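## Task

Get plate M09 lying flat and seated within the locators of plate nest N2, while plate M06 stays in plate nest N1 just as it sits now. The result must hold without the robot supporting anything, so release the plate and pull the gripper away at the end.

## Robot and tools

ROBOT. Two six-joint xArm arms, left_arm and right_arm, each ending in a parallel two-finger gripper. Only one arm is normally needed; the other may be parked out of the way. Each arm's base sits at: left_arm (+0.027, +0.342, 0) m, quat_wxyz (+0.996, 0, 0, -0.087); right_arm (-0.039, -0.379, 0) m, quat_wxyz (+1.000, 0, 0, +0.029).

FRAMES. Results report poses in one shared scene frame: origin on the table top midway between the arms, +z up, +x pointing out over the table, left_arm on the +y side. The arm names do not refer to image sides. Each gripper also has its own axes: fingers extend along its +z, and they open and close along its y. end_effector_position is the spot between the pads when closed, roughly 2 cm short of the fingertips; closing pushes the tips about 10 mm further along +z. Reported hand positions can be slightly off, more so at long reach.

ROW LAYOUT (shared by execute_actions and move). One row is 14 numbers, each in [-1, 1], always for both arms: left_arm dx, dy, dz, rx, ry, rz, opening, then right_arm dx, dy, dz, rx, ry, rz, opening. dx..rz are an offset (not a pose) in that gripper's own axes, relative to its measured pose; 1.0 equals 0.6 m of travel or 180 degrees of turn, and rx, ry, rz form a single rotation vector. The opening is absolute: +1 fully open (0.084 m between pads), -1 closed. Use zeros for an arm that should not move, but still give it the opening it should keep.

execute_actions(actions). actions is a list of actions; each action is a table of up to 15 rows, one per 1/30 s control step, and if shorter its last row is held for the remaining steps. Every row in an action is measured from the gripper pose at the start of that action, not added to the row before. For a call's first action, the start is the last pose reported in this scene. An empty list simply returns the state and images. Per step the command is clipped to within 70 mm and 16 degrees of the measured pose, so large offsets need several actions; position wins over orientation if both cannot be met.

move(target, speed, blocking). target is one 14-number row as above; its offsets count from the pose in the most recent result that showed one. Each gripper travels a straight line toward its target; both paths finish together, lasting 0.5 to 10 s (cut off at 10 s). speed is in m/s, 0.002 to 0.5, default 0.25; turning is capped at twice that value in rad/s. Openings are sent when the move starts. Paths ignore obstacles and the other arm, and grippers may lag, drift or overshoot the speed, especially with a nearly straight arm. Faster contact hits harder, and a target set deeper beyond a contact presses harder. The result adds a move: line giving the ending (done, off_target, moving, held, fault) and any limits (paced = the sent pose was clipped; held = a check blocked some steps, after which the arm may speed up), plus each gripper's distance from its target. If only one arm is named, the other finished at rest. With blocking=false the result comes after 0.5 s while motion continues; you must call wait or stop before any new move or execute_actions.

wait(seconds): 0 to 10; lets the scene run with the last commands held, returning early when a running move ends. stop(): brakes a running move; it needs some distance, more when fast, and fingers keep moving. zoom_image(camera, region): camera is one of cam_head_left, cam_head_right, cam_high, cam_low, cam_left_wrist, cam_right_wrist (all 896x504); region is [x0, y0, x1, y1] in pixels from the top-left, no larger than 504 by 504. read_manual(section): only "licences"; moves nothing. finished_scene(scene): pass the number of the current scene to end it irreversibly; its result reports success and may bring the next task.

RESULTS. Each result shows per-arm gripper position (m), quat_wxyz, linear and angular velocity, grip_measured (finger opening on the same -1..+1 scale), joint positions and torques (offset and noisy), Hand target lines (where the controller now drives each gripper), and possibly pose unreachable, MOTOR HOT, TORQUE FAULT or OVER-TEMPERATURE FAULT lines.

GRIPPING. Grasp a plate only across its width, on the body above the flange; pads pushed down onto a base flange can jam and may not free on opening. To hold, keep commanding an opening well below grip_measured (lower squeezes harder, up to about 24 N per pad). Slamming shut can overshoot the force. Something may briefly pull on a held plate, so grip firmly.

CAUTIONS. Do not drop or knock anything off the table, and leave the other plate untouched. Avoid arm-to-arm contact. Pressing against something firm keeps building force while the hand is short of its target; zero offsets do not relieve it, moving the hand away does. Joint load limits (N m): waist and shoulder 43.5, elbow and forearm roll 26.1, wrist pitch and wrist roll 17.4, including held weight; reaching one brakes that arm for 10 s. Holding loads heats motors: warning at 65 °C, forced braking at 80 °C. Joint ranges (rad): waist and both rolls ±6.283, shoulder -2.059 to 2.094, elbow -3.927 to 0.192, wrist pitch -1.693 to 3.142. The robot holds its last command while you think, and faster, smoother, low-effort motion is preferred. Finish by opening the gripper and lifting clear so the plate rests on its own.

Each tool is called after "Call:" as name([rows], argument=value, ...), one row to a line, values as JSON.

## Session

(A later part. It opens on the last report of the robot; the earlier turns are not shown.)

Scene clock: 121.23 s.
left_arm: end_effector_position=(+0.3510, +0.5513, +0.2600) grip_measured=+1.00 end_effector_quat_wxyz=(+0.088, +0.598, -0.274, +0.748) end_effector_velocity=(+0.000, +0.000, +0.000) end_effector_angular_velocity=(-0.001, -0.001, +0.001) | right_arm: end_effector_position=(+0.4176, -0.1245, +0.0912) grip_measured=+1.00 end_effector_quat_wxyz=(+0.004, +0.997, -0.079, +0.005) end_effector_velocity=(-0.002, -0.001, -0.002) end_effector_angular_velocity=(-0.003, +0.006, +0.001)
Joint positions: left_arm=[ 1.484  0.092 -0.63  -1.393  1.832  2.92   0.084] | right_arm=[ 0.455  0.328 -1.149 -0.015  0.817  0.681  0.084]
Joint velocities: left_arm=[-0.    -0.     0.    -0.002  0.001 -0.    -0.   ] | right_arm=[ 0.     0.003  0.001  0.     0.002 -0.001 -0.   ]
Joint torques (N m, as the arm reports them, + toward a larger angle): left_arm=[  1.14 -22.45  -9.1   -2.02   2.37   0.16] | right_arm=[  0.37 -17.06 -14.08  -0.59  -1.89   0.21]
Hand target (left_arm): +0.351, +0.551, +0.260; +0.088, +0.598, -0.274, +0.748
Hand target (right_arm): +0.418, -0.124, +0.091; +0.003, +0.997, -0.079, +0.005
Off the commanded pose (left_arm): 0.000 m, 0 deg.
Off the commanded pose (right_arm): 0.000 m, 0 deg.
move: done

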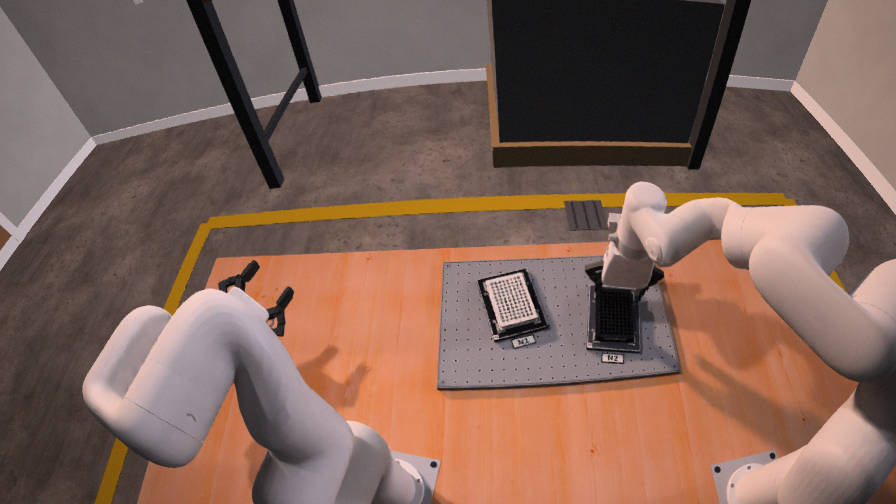

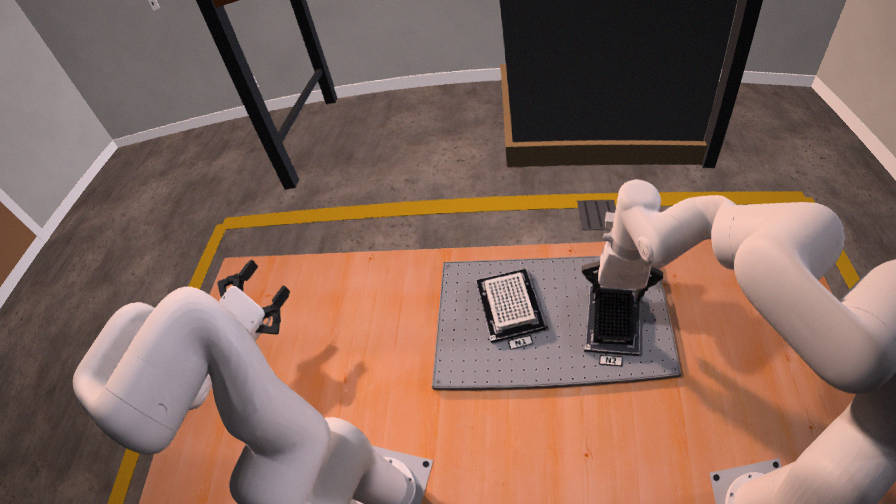

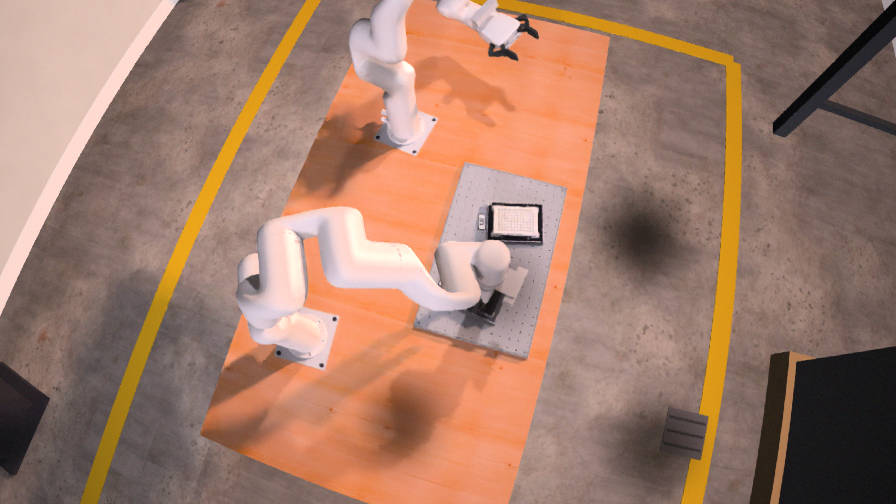

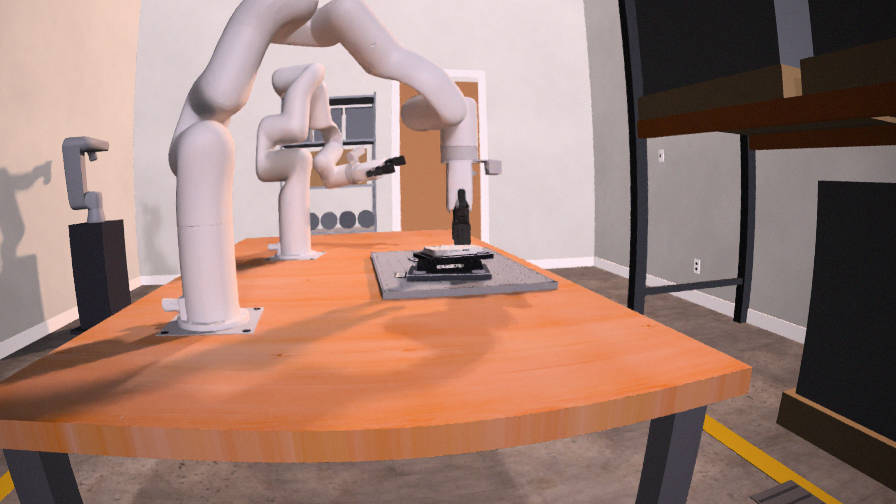

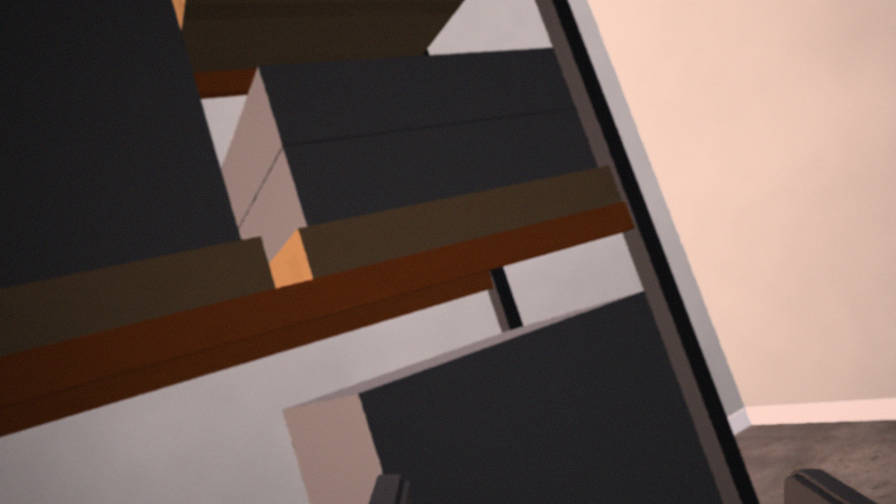

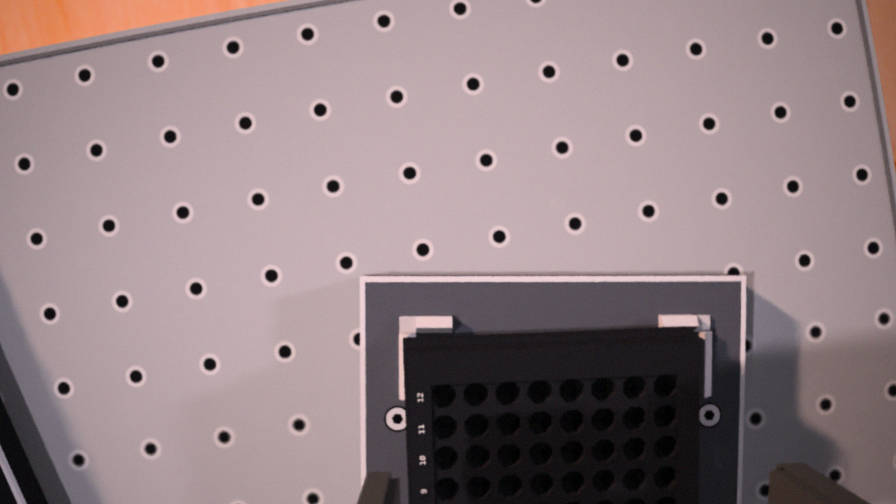

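Call:
move(target=[0,0,0,0,0,0,1,-0.030,0,0.060,0,0,0,1], speed=0.04)

Call:
move(target=[0,0,0,0,0,0,1,0,0,0.008,0,0,0,1], speed=0.01)

Call:
move(target=[0,0,0,0,0,0,1,0,0,0,0,0,0,0.5], speed=0.01)

Call:
move(target=[0,0,0,0,0,0,1,-0.001,0,-0.011,0,0,0,0.2], speed=0.01)

Scene clock: 130.63 s.
left_arm: end_effector_position=(+0.3510, +0.5513, +0.2600) grip_measured=+1.00 end_effector_quat_wxyz=(+0.088, +0.598, -0.274, +0.748) end_effector_velocity=(+0.000, +0.001, +0.000) end_effector_angular_velocity=(+0.005, +0.000, -0.001) | right_arm: end_effector_position=(+0.4002, -0.1218, +0.0552) grip_measured=+1.00 end_effector_quat_wxyz=(+0.003, +0.997, -0.079, +0.005) end_effector_velocity=(+0.002, +0.001, +0.002) end_effector_angular_velocity=(+0.003, -0.005, -0.002)
Joint positions: left_arm=[ 1.484  0.092 -0.63  -1.393  1.832  2.92   0.084] | right_arm=[ 0.476  0.357 -1.069 -0.017  0.708  0.704  0.084]
Joint velocities: left_arm=[ 0.     0.    -0.004  0.002 -0.001  0.001  0.   ] | right_arm=[-0.001 -0.002 -0.001 -0.    -0.002  0.002  0.   ]
Joint torques (N m, as the arm reports them, + toward a larger angle): left_arm=[  0.48 -22.95  -8.98  -2.16   2.21   0.24] | right_arm=[ -0.45 -16.93 -12.6   -0.89  -2.06   0.22]
Hand target (left_arm): +0.351, +0.551, +0.260; +0.088, +0.598, -0.274, +0.748
Hand target (right_arm): +0.400, -0.122, +0.055; +0.003, +0.997, -0.079, +0.005
Off the commanded pose (left_arm): 0.000 m, 0 deg.
Off the commanded pose (right_arm): 0.000 m, 0 deg.
move: done

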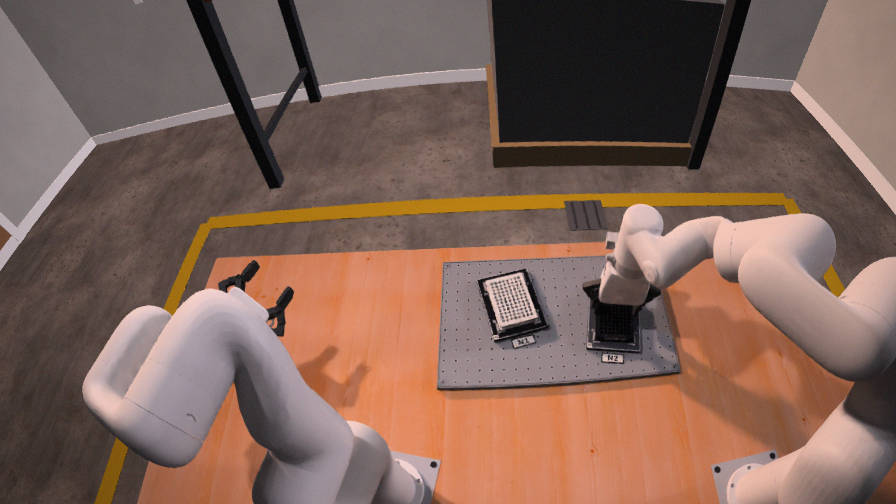

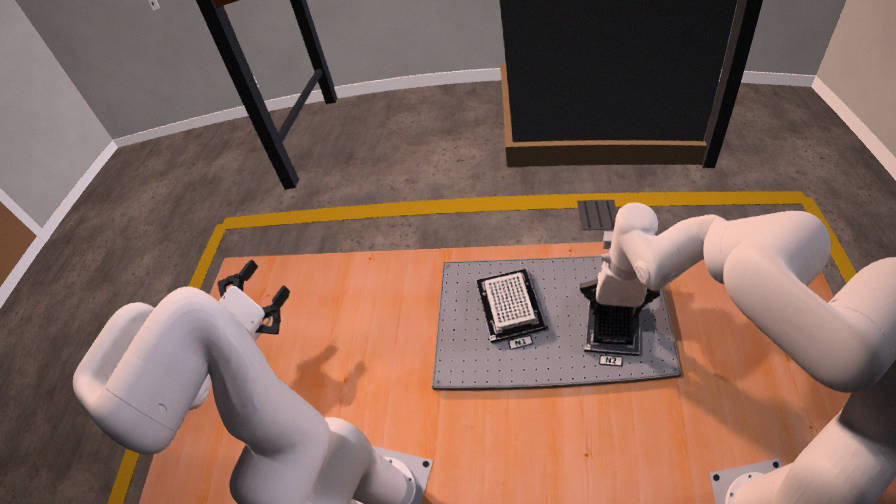

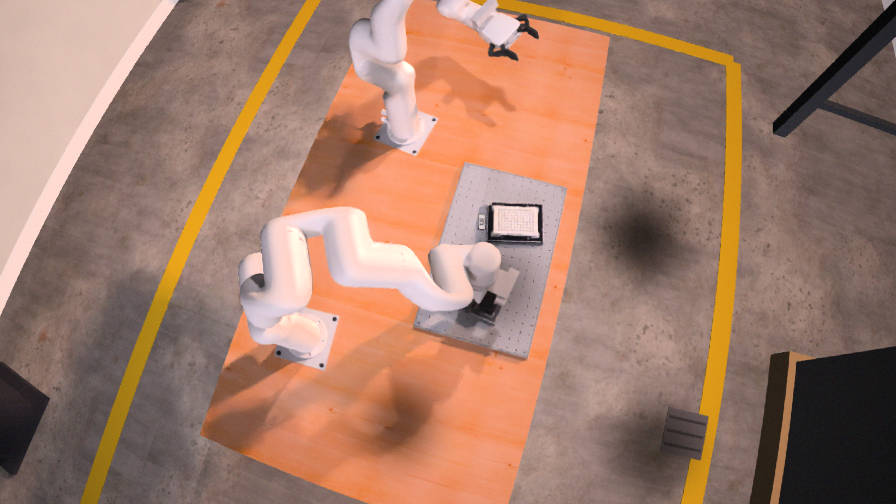

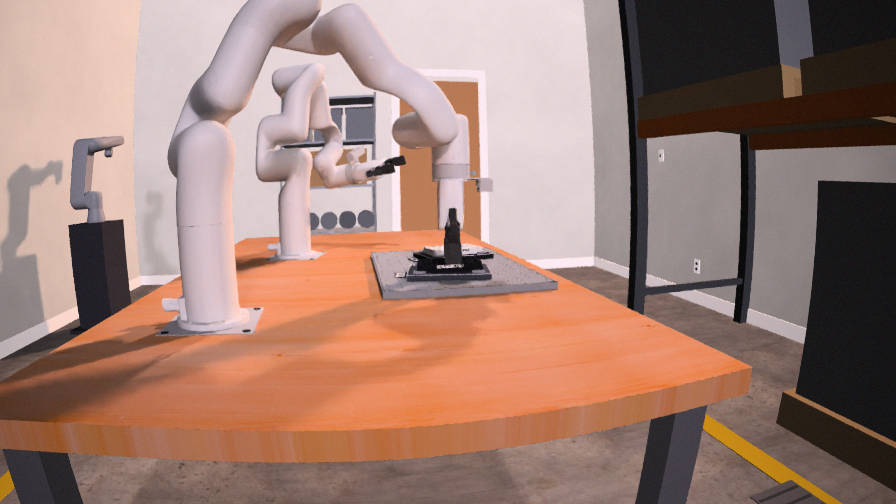

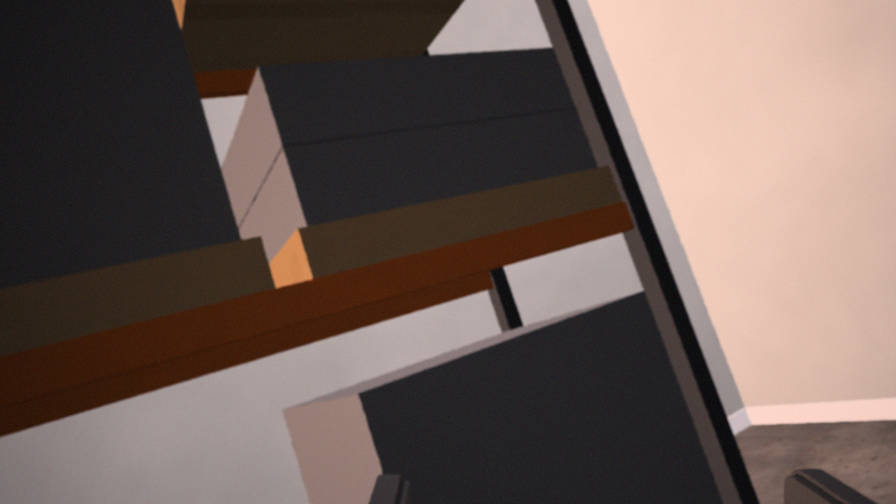

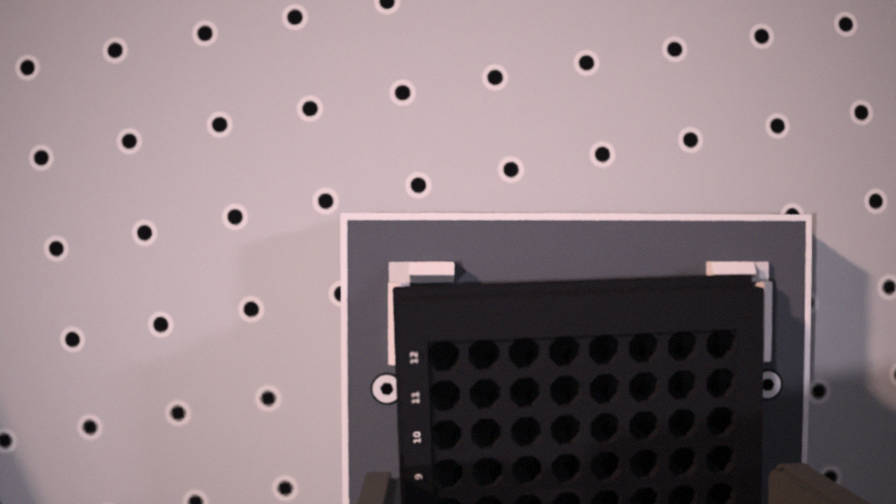

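Scene clock: 131.33 s.
left_arm: end_effector_position=(+0.3510, +0.5513, +0.2600) grip_measured=+1.00 end_effector_quat_wxyz=(+0.088, +0.598, -0.274, +0.748) end_effector_velocity=(+0.000, -0.000, -0.000) end_effector_angular_velocity=(+0.001, +0.000, -0.001) | right_arm: end_effector_position=(+0.4002, -0.1219, +0.0504) grip_measured=+1.00 end_effector_quat_wxyz=(+0.003, +0.997, -0.079, +0.005) end_effector_velocity=(+0.001, +0.001, +0.001) end_effector_angular_velocity=(+0.002, -0.004, +0.000)
Joint positions: left_arm=[ 1.484  0.092 -0.63  -1.393  1.832  2.92   0.084] | right_arm=[ 0.476  0.367 -1.067 -0.017  0.697  0.704  0.084]
Joint velocities: left_arm=[-0.001 -0.    -0.     0.    -0.001  0.    -0.   ] | right_arm=[-0.    -0.001 -0.002 -0.    -0.001 -0.     0.   ]
Joint torques (N m, as the arm reports them, + toward a larger angle): left_arm=[  0.25 -23.01  -9.36  -1.96   1.94   0.16] | right_arm=[  0.3  -16.74 -12.68  -0.69  -1.92   0.34]
Hand target (left_arm): +0.351, +0.551, +0.260; +0.088, +0.598, -0.274, +0.748
Hand target (right_arm): +0.400, -0.122, +0.050; +0.003, +0.997, -0.079, +0.005
Off the commanded pose (left_arm): 0.000 m, 0 deg.
Off the commanded pose (right_arm): 0.000 m, 0 deg.
move: done

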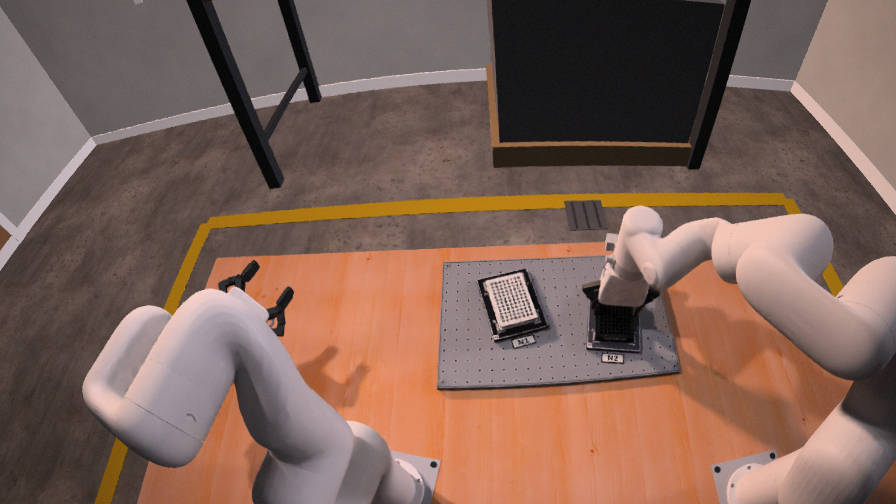

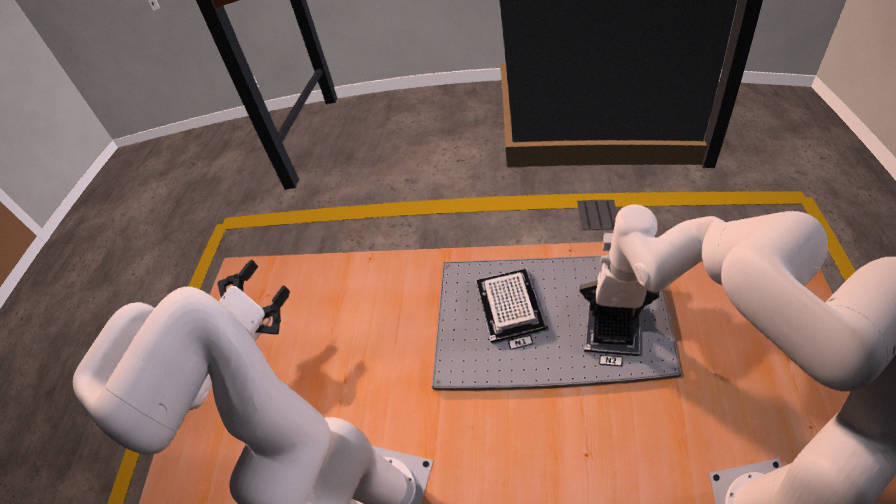

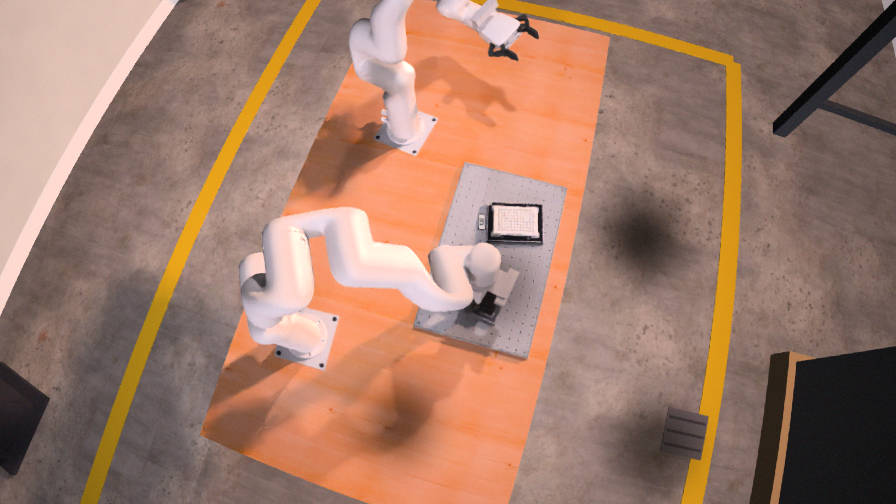

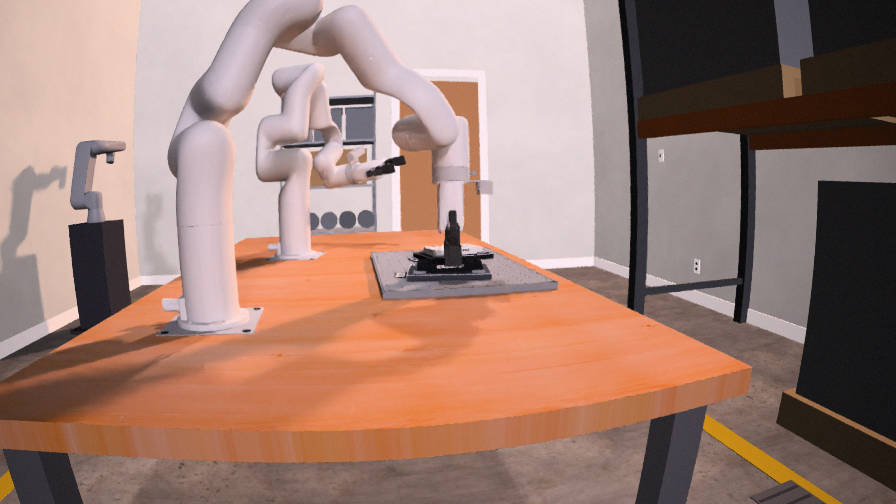

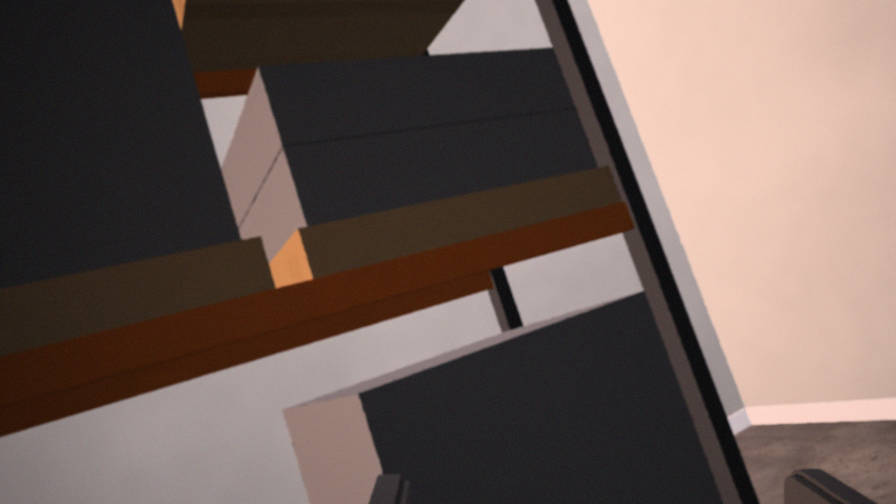

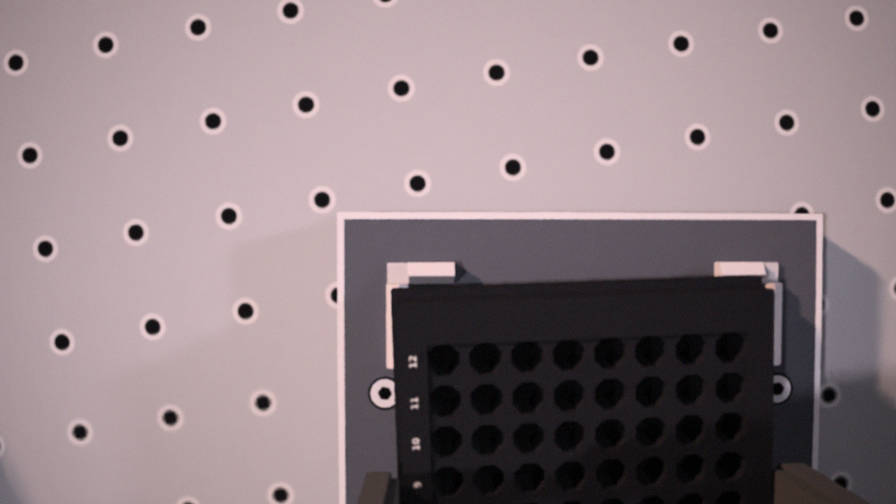

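Scene clock: 131.83 s.
left_arm: end_effector_position=(+0.3510, +0.5513, +0.2600) grip_measured=+1.00 end_effector_quat_wxyz=(+0.088, +0.598, -0.274, +0.748) end_effector_velocity=(+0.000, +0.000, +0.000) end_effector_angular_velocity=(-0.002, -0.001, +0.002) | right_arm: end_effector_position=(+0.4003, -0.1218, +0.0506) grip_measured=+0.92 end_effector_quat_wxyz=(+0.003, +0.997, -0.079, +0.005) end_effector_velocity=(+0.000, -0.001, -0.000) end_effector_angular_velocity=(-0.000, +0.000, -0.001)
Joint positions: left_arm=[ 1.484  0.092 -0.63  -1.393  1.832  2.92   0.084] | right_arm=[ 0.476  0.366 -1.068 -0.017  0.697  0.704  0.081]
Joint velocities: left_arm=[-0.     0.     0.001 -0.002  0.    -0.001  0.   ] | right_arm=[-0.001  0.     0.001  0.    -0.001 -0.001  0.   ]
Joint torques (N m, as the arm reports them, + toward a larger angle): left_arm=[  1.14 -22.84  -9.23  -2.     2.29   0.14] | right_arm=[ -0.77 -15.61 -12.12  -0.84  -2.21  -0.01]
Hand target (left_arm): +0.351, +0.551, +0.260; +0.088, +0.598, -0.274, +0.748
Hand target (right_arm): +0.400, -0.122, +0.050; +0.003, +0.997, -0.079, +0.005
Off the commanded pose (left_arm): 0.000 m, 0 deg.
Off the commanded pose (right_arm): 0.000 m, 0 deg.
move: done

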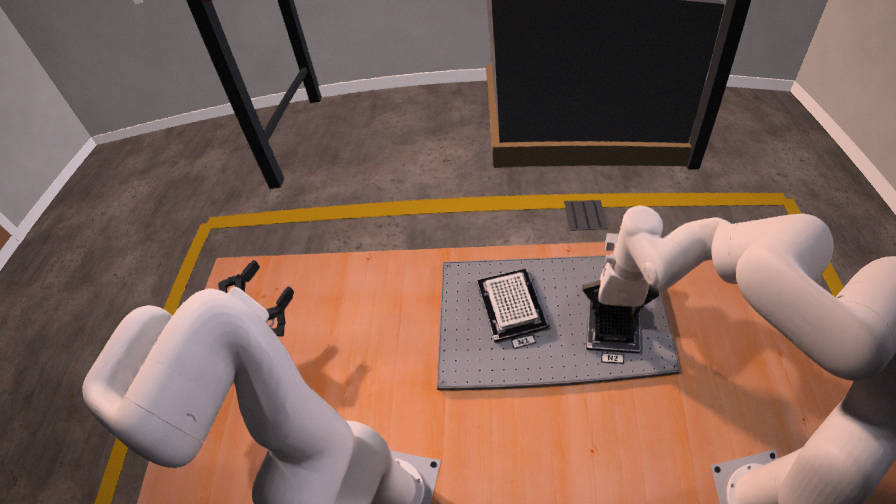

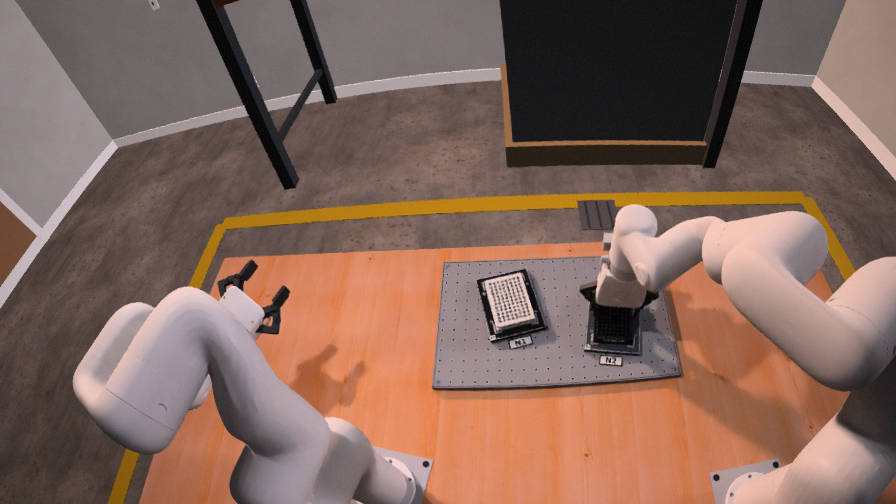

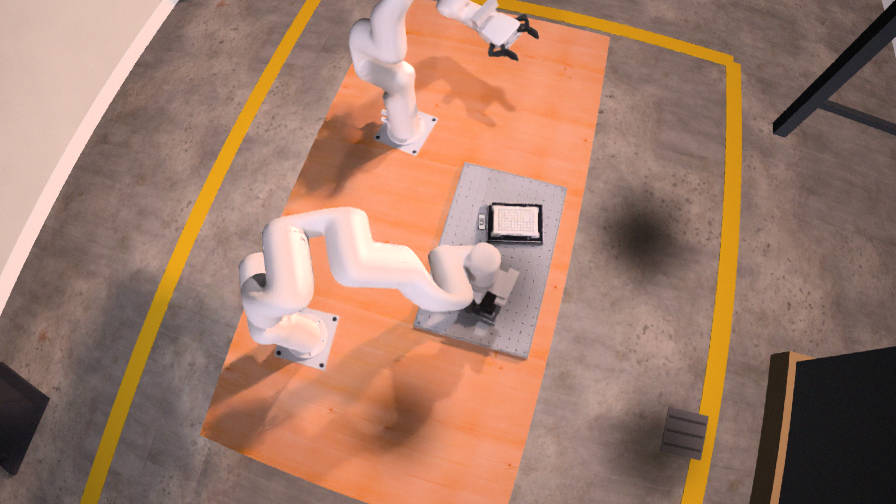

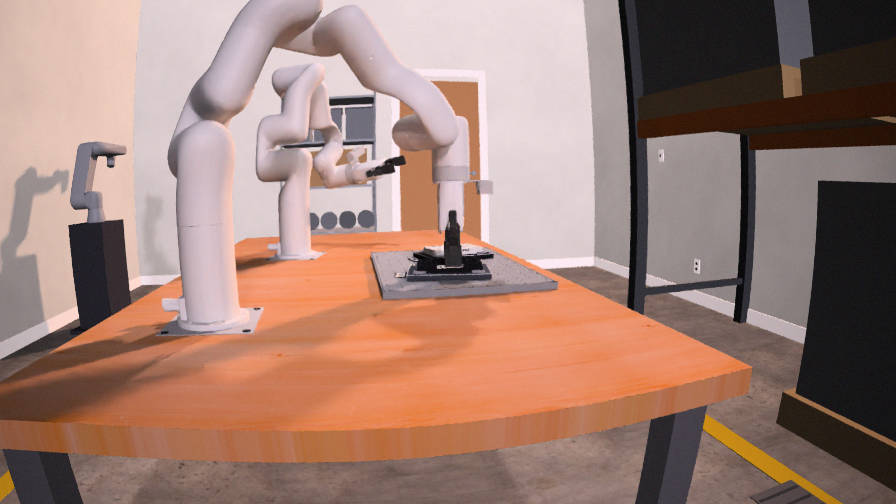

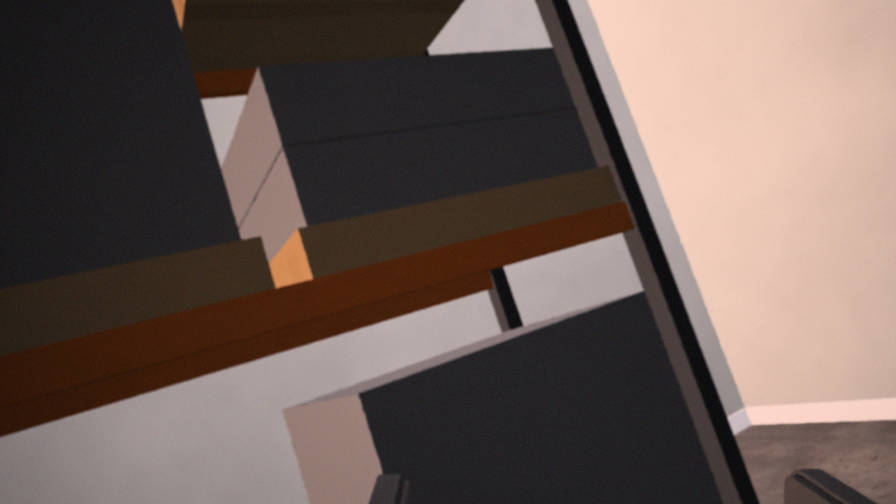

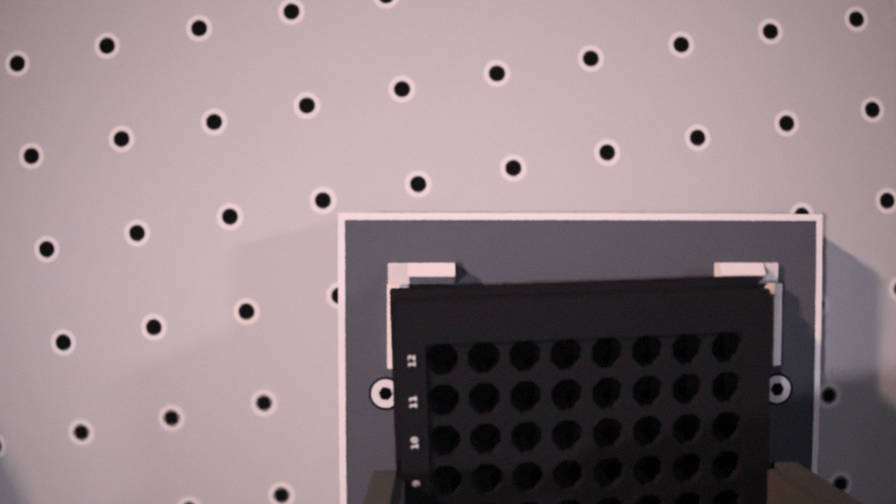

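Scene clock: 132.73 s.
left_arm: end_effector_position=(+0.3510, +0.5513, +0.2600) grip_measured=+1.00 end_effector_quat_wxyz=(+0.088, +0.598, -0.274, +0.748) end_effector_velocity=(+0.000, -0.000, +0.000) end_effector_angular_velocity=(+0.002, -0.001, +0.000) | right_arm: end_effector_position=(+0.3997, -0.1217, +0.0572) grip_measured=+0.92 end_effector_quat_wxyz=(+0.003, +0.997, -0.079, +0.005) end_effector_velocity=(-0.001, -0.001, -0.001) end_effector_angular_velocity=(-0.002, +0.003, -0.001)
Joint positions: left_arm=[ 1.484  0.092 -0.63  -1.393  1.832  2.92   0.084] | right_arm=[ 0.477  0.351 -1.068 -0.017  0.712  0.705  0.081]
Joint velocities: left_arm=[-0.    -0.001  0.    -0.    -0.     0.001  0.   ] | right_arm=[-0.     0.001  0.001 -0.     0.002  0.001 -0.   ]
Joint torques (N m, as the arm reports them, + toward a larger angle): left_arm=[  0.33 -22.78  -9.11  -2.29   2.19   0.18] | right_arm=[  0.29 -17.1  -13.02  -0.7   -1.91  -0.05]
Hand target (left_arm): +0.351, +0.551, +0.260; +0.088, +0.598, -0.274, +0.748
Hand target (right_arm): +0.400, -0.122, +0.057; +0.003, +0.997, -0.079, +0.005
Off the commanded pose (left_arm): 0.000 m, 0 deg.
Off the commanded pose (right_arm): 0.000 m, 0 deg.
move: done

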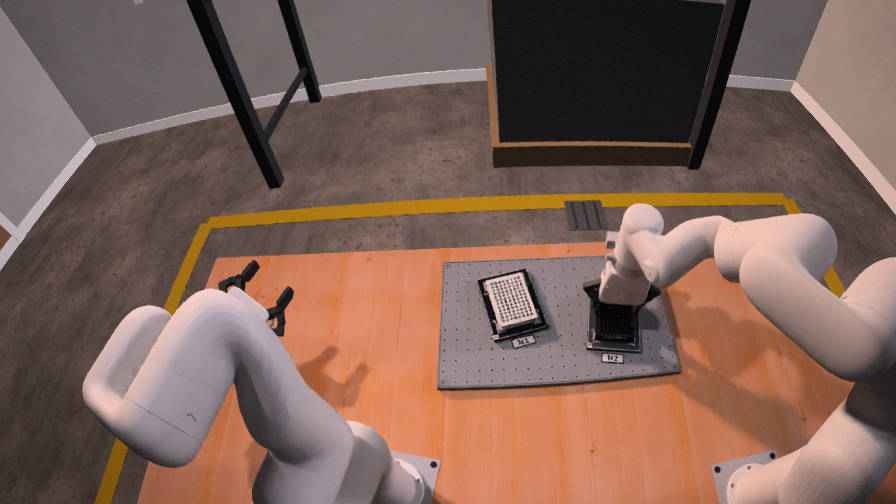

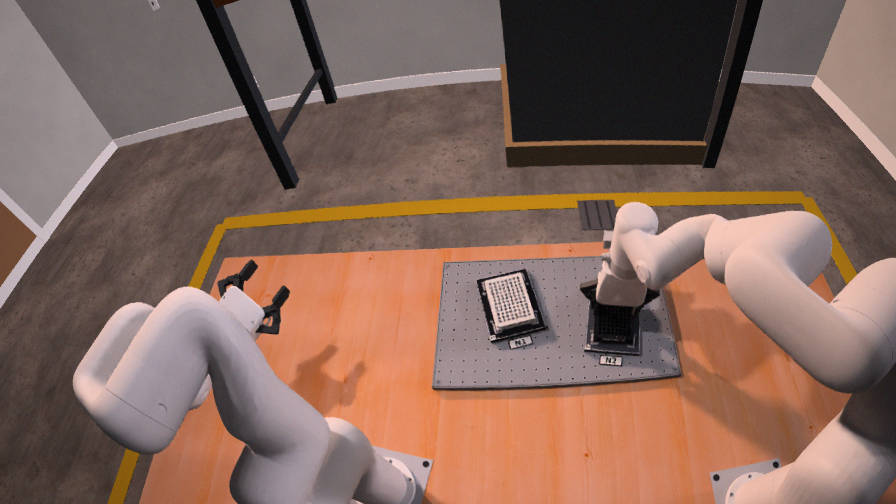

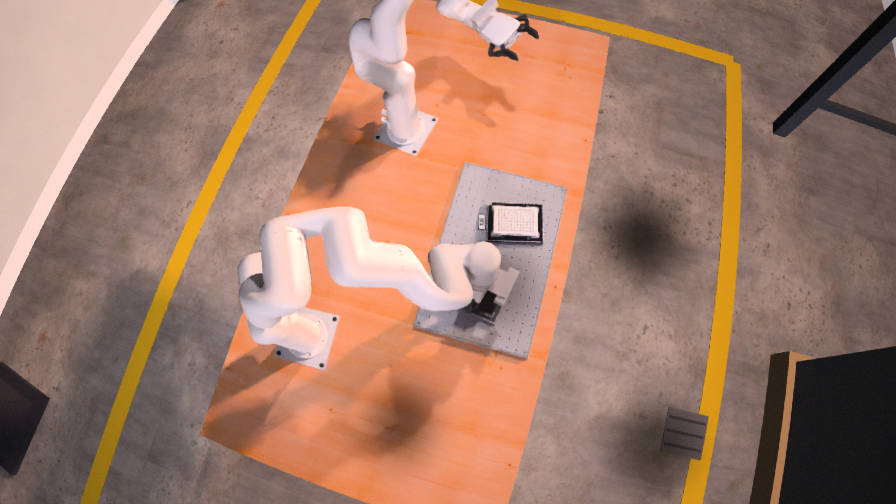

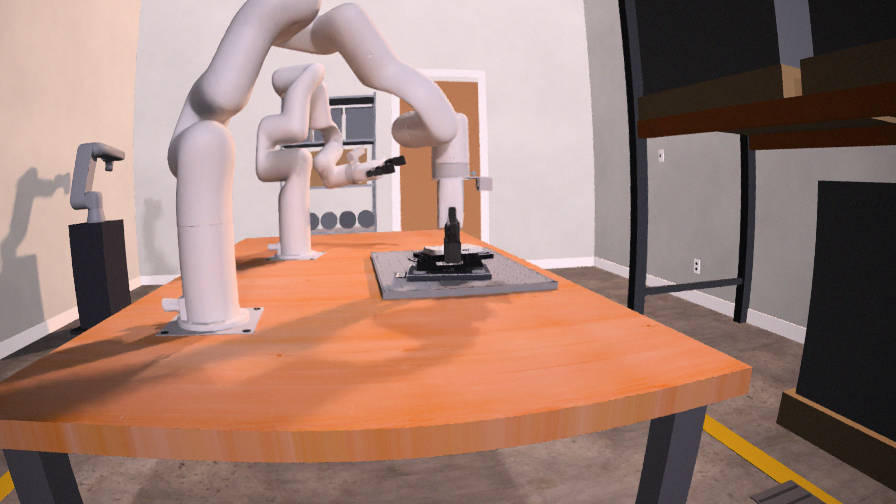

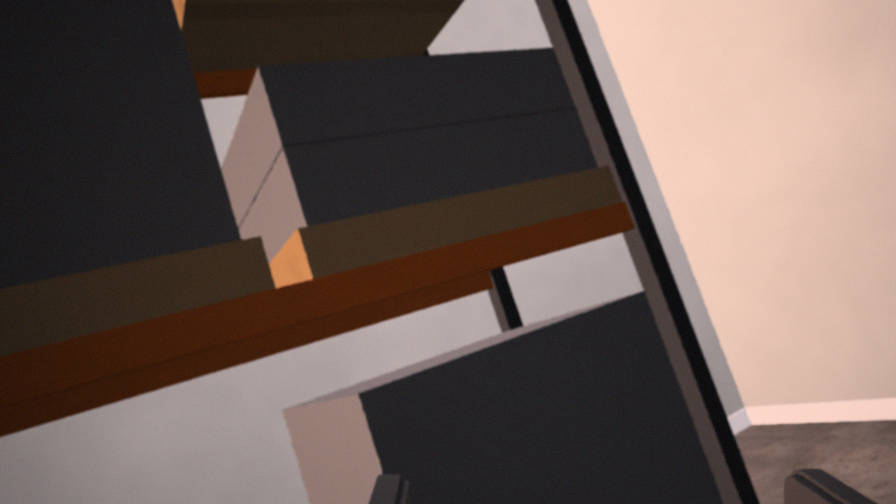

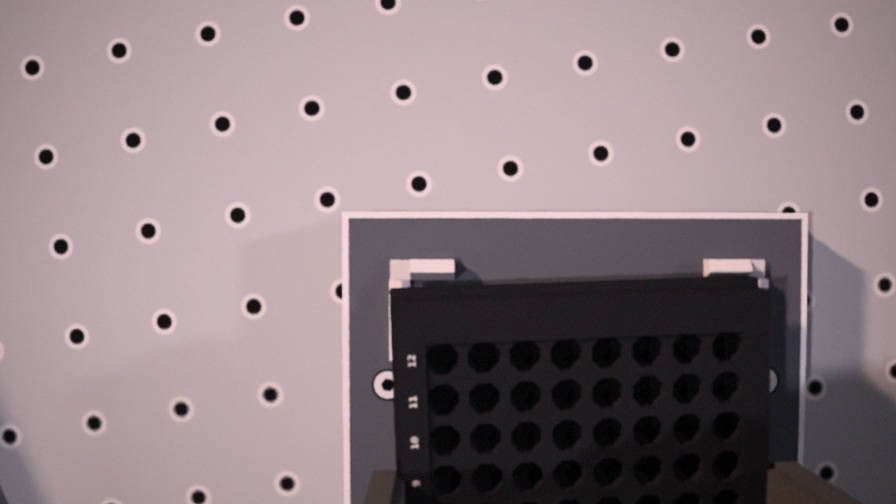

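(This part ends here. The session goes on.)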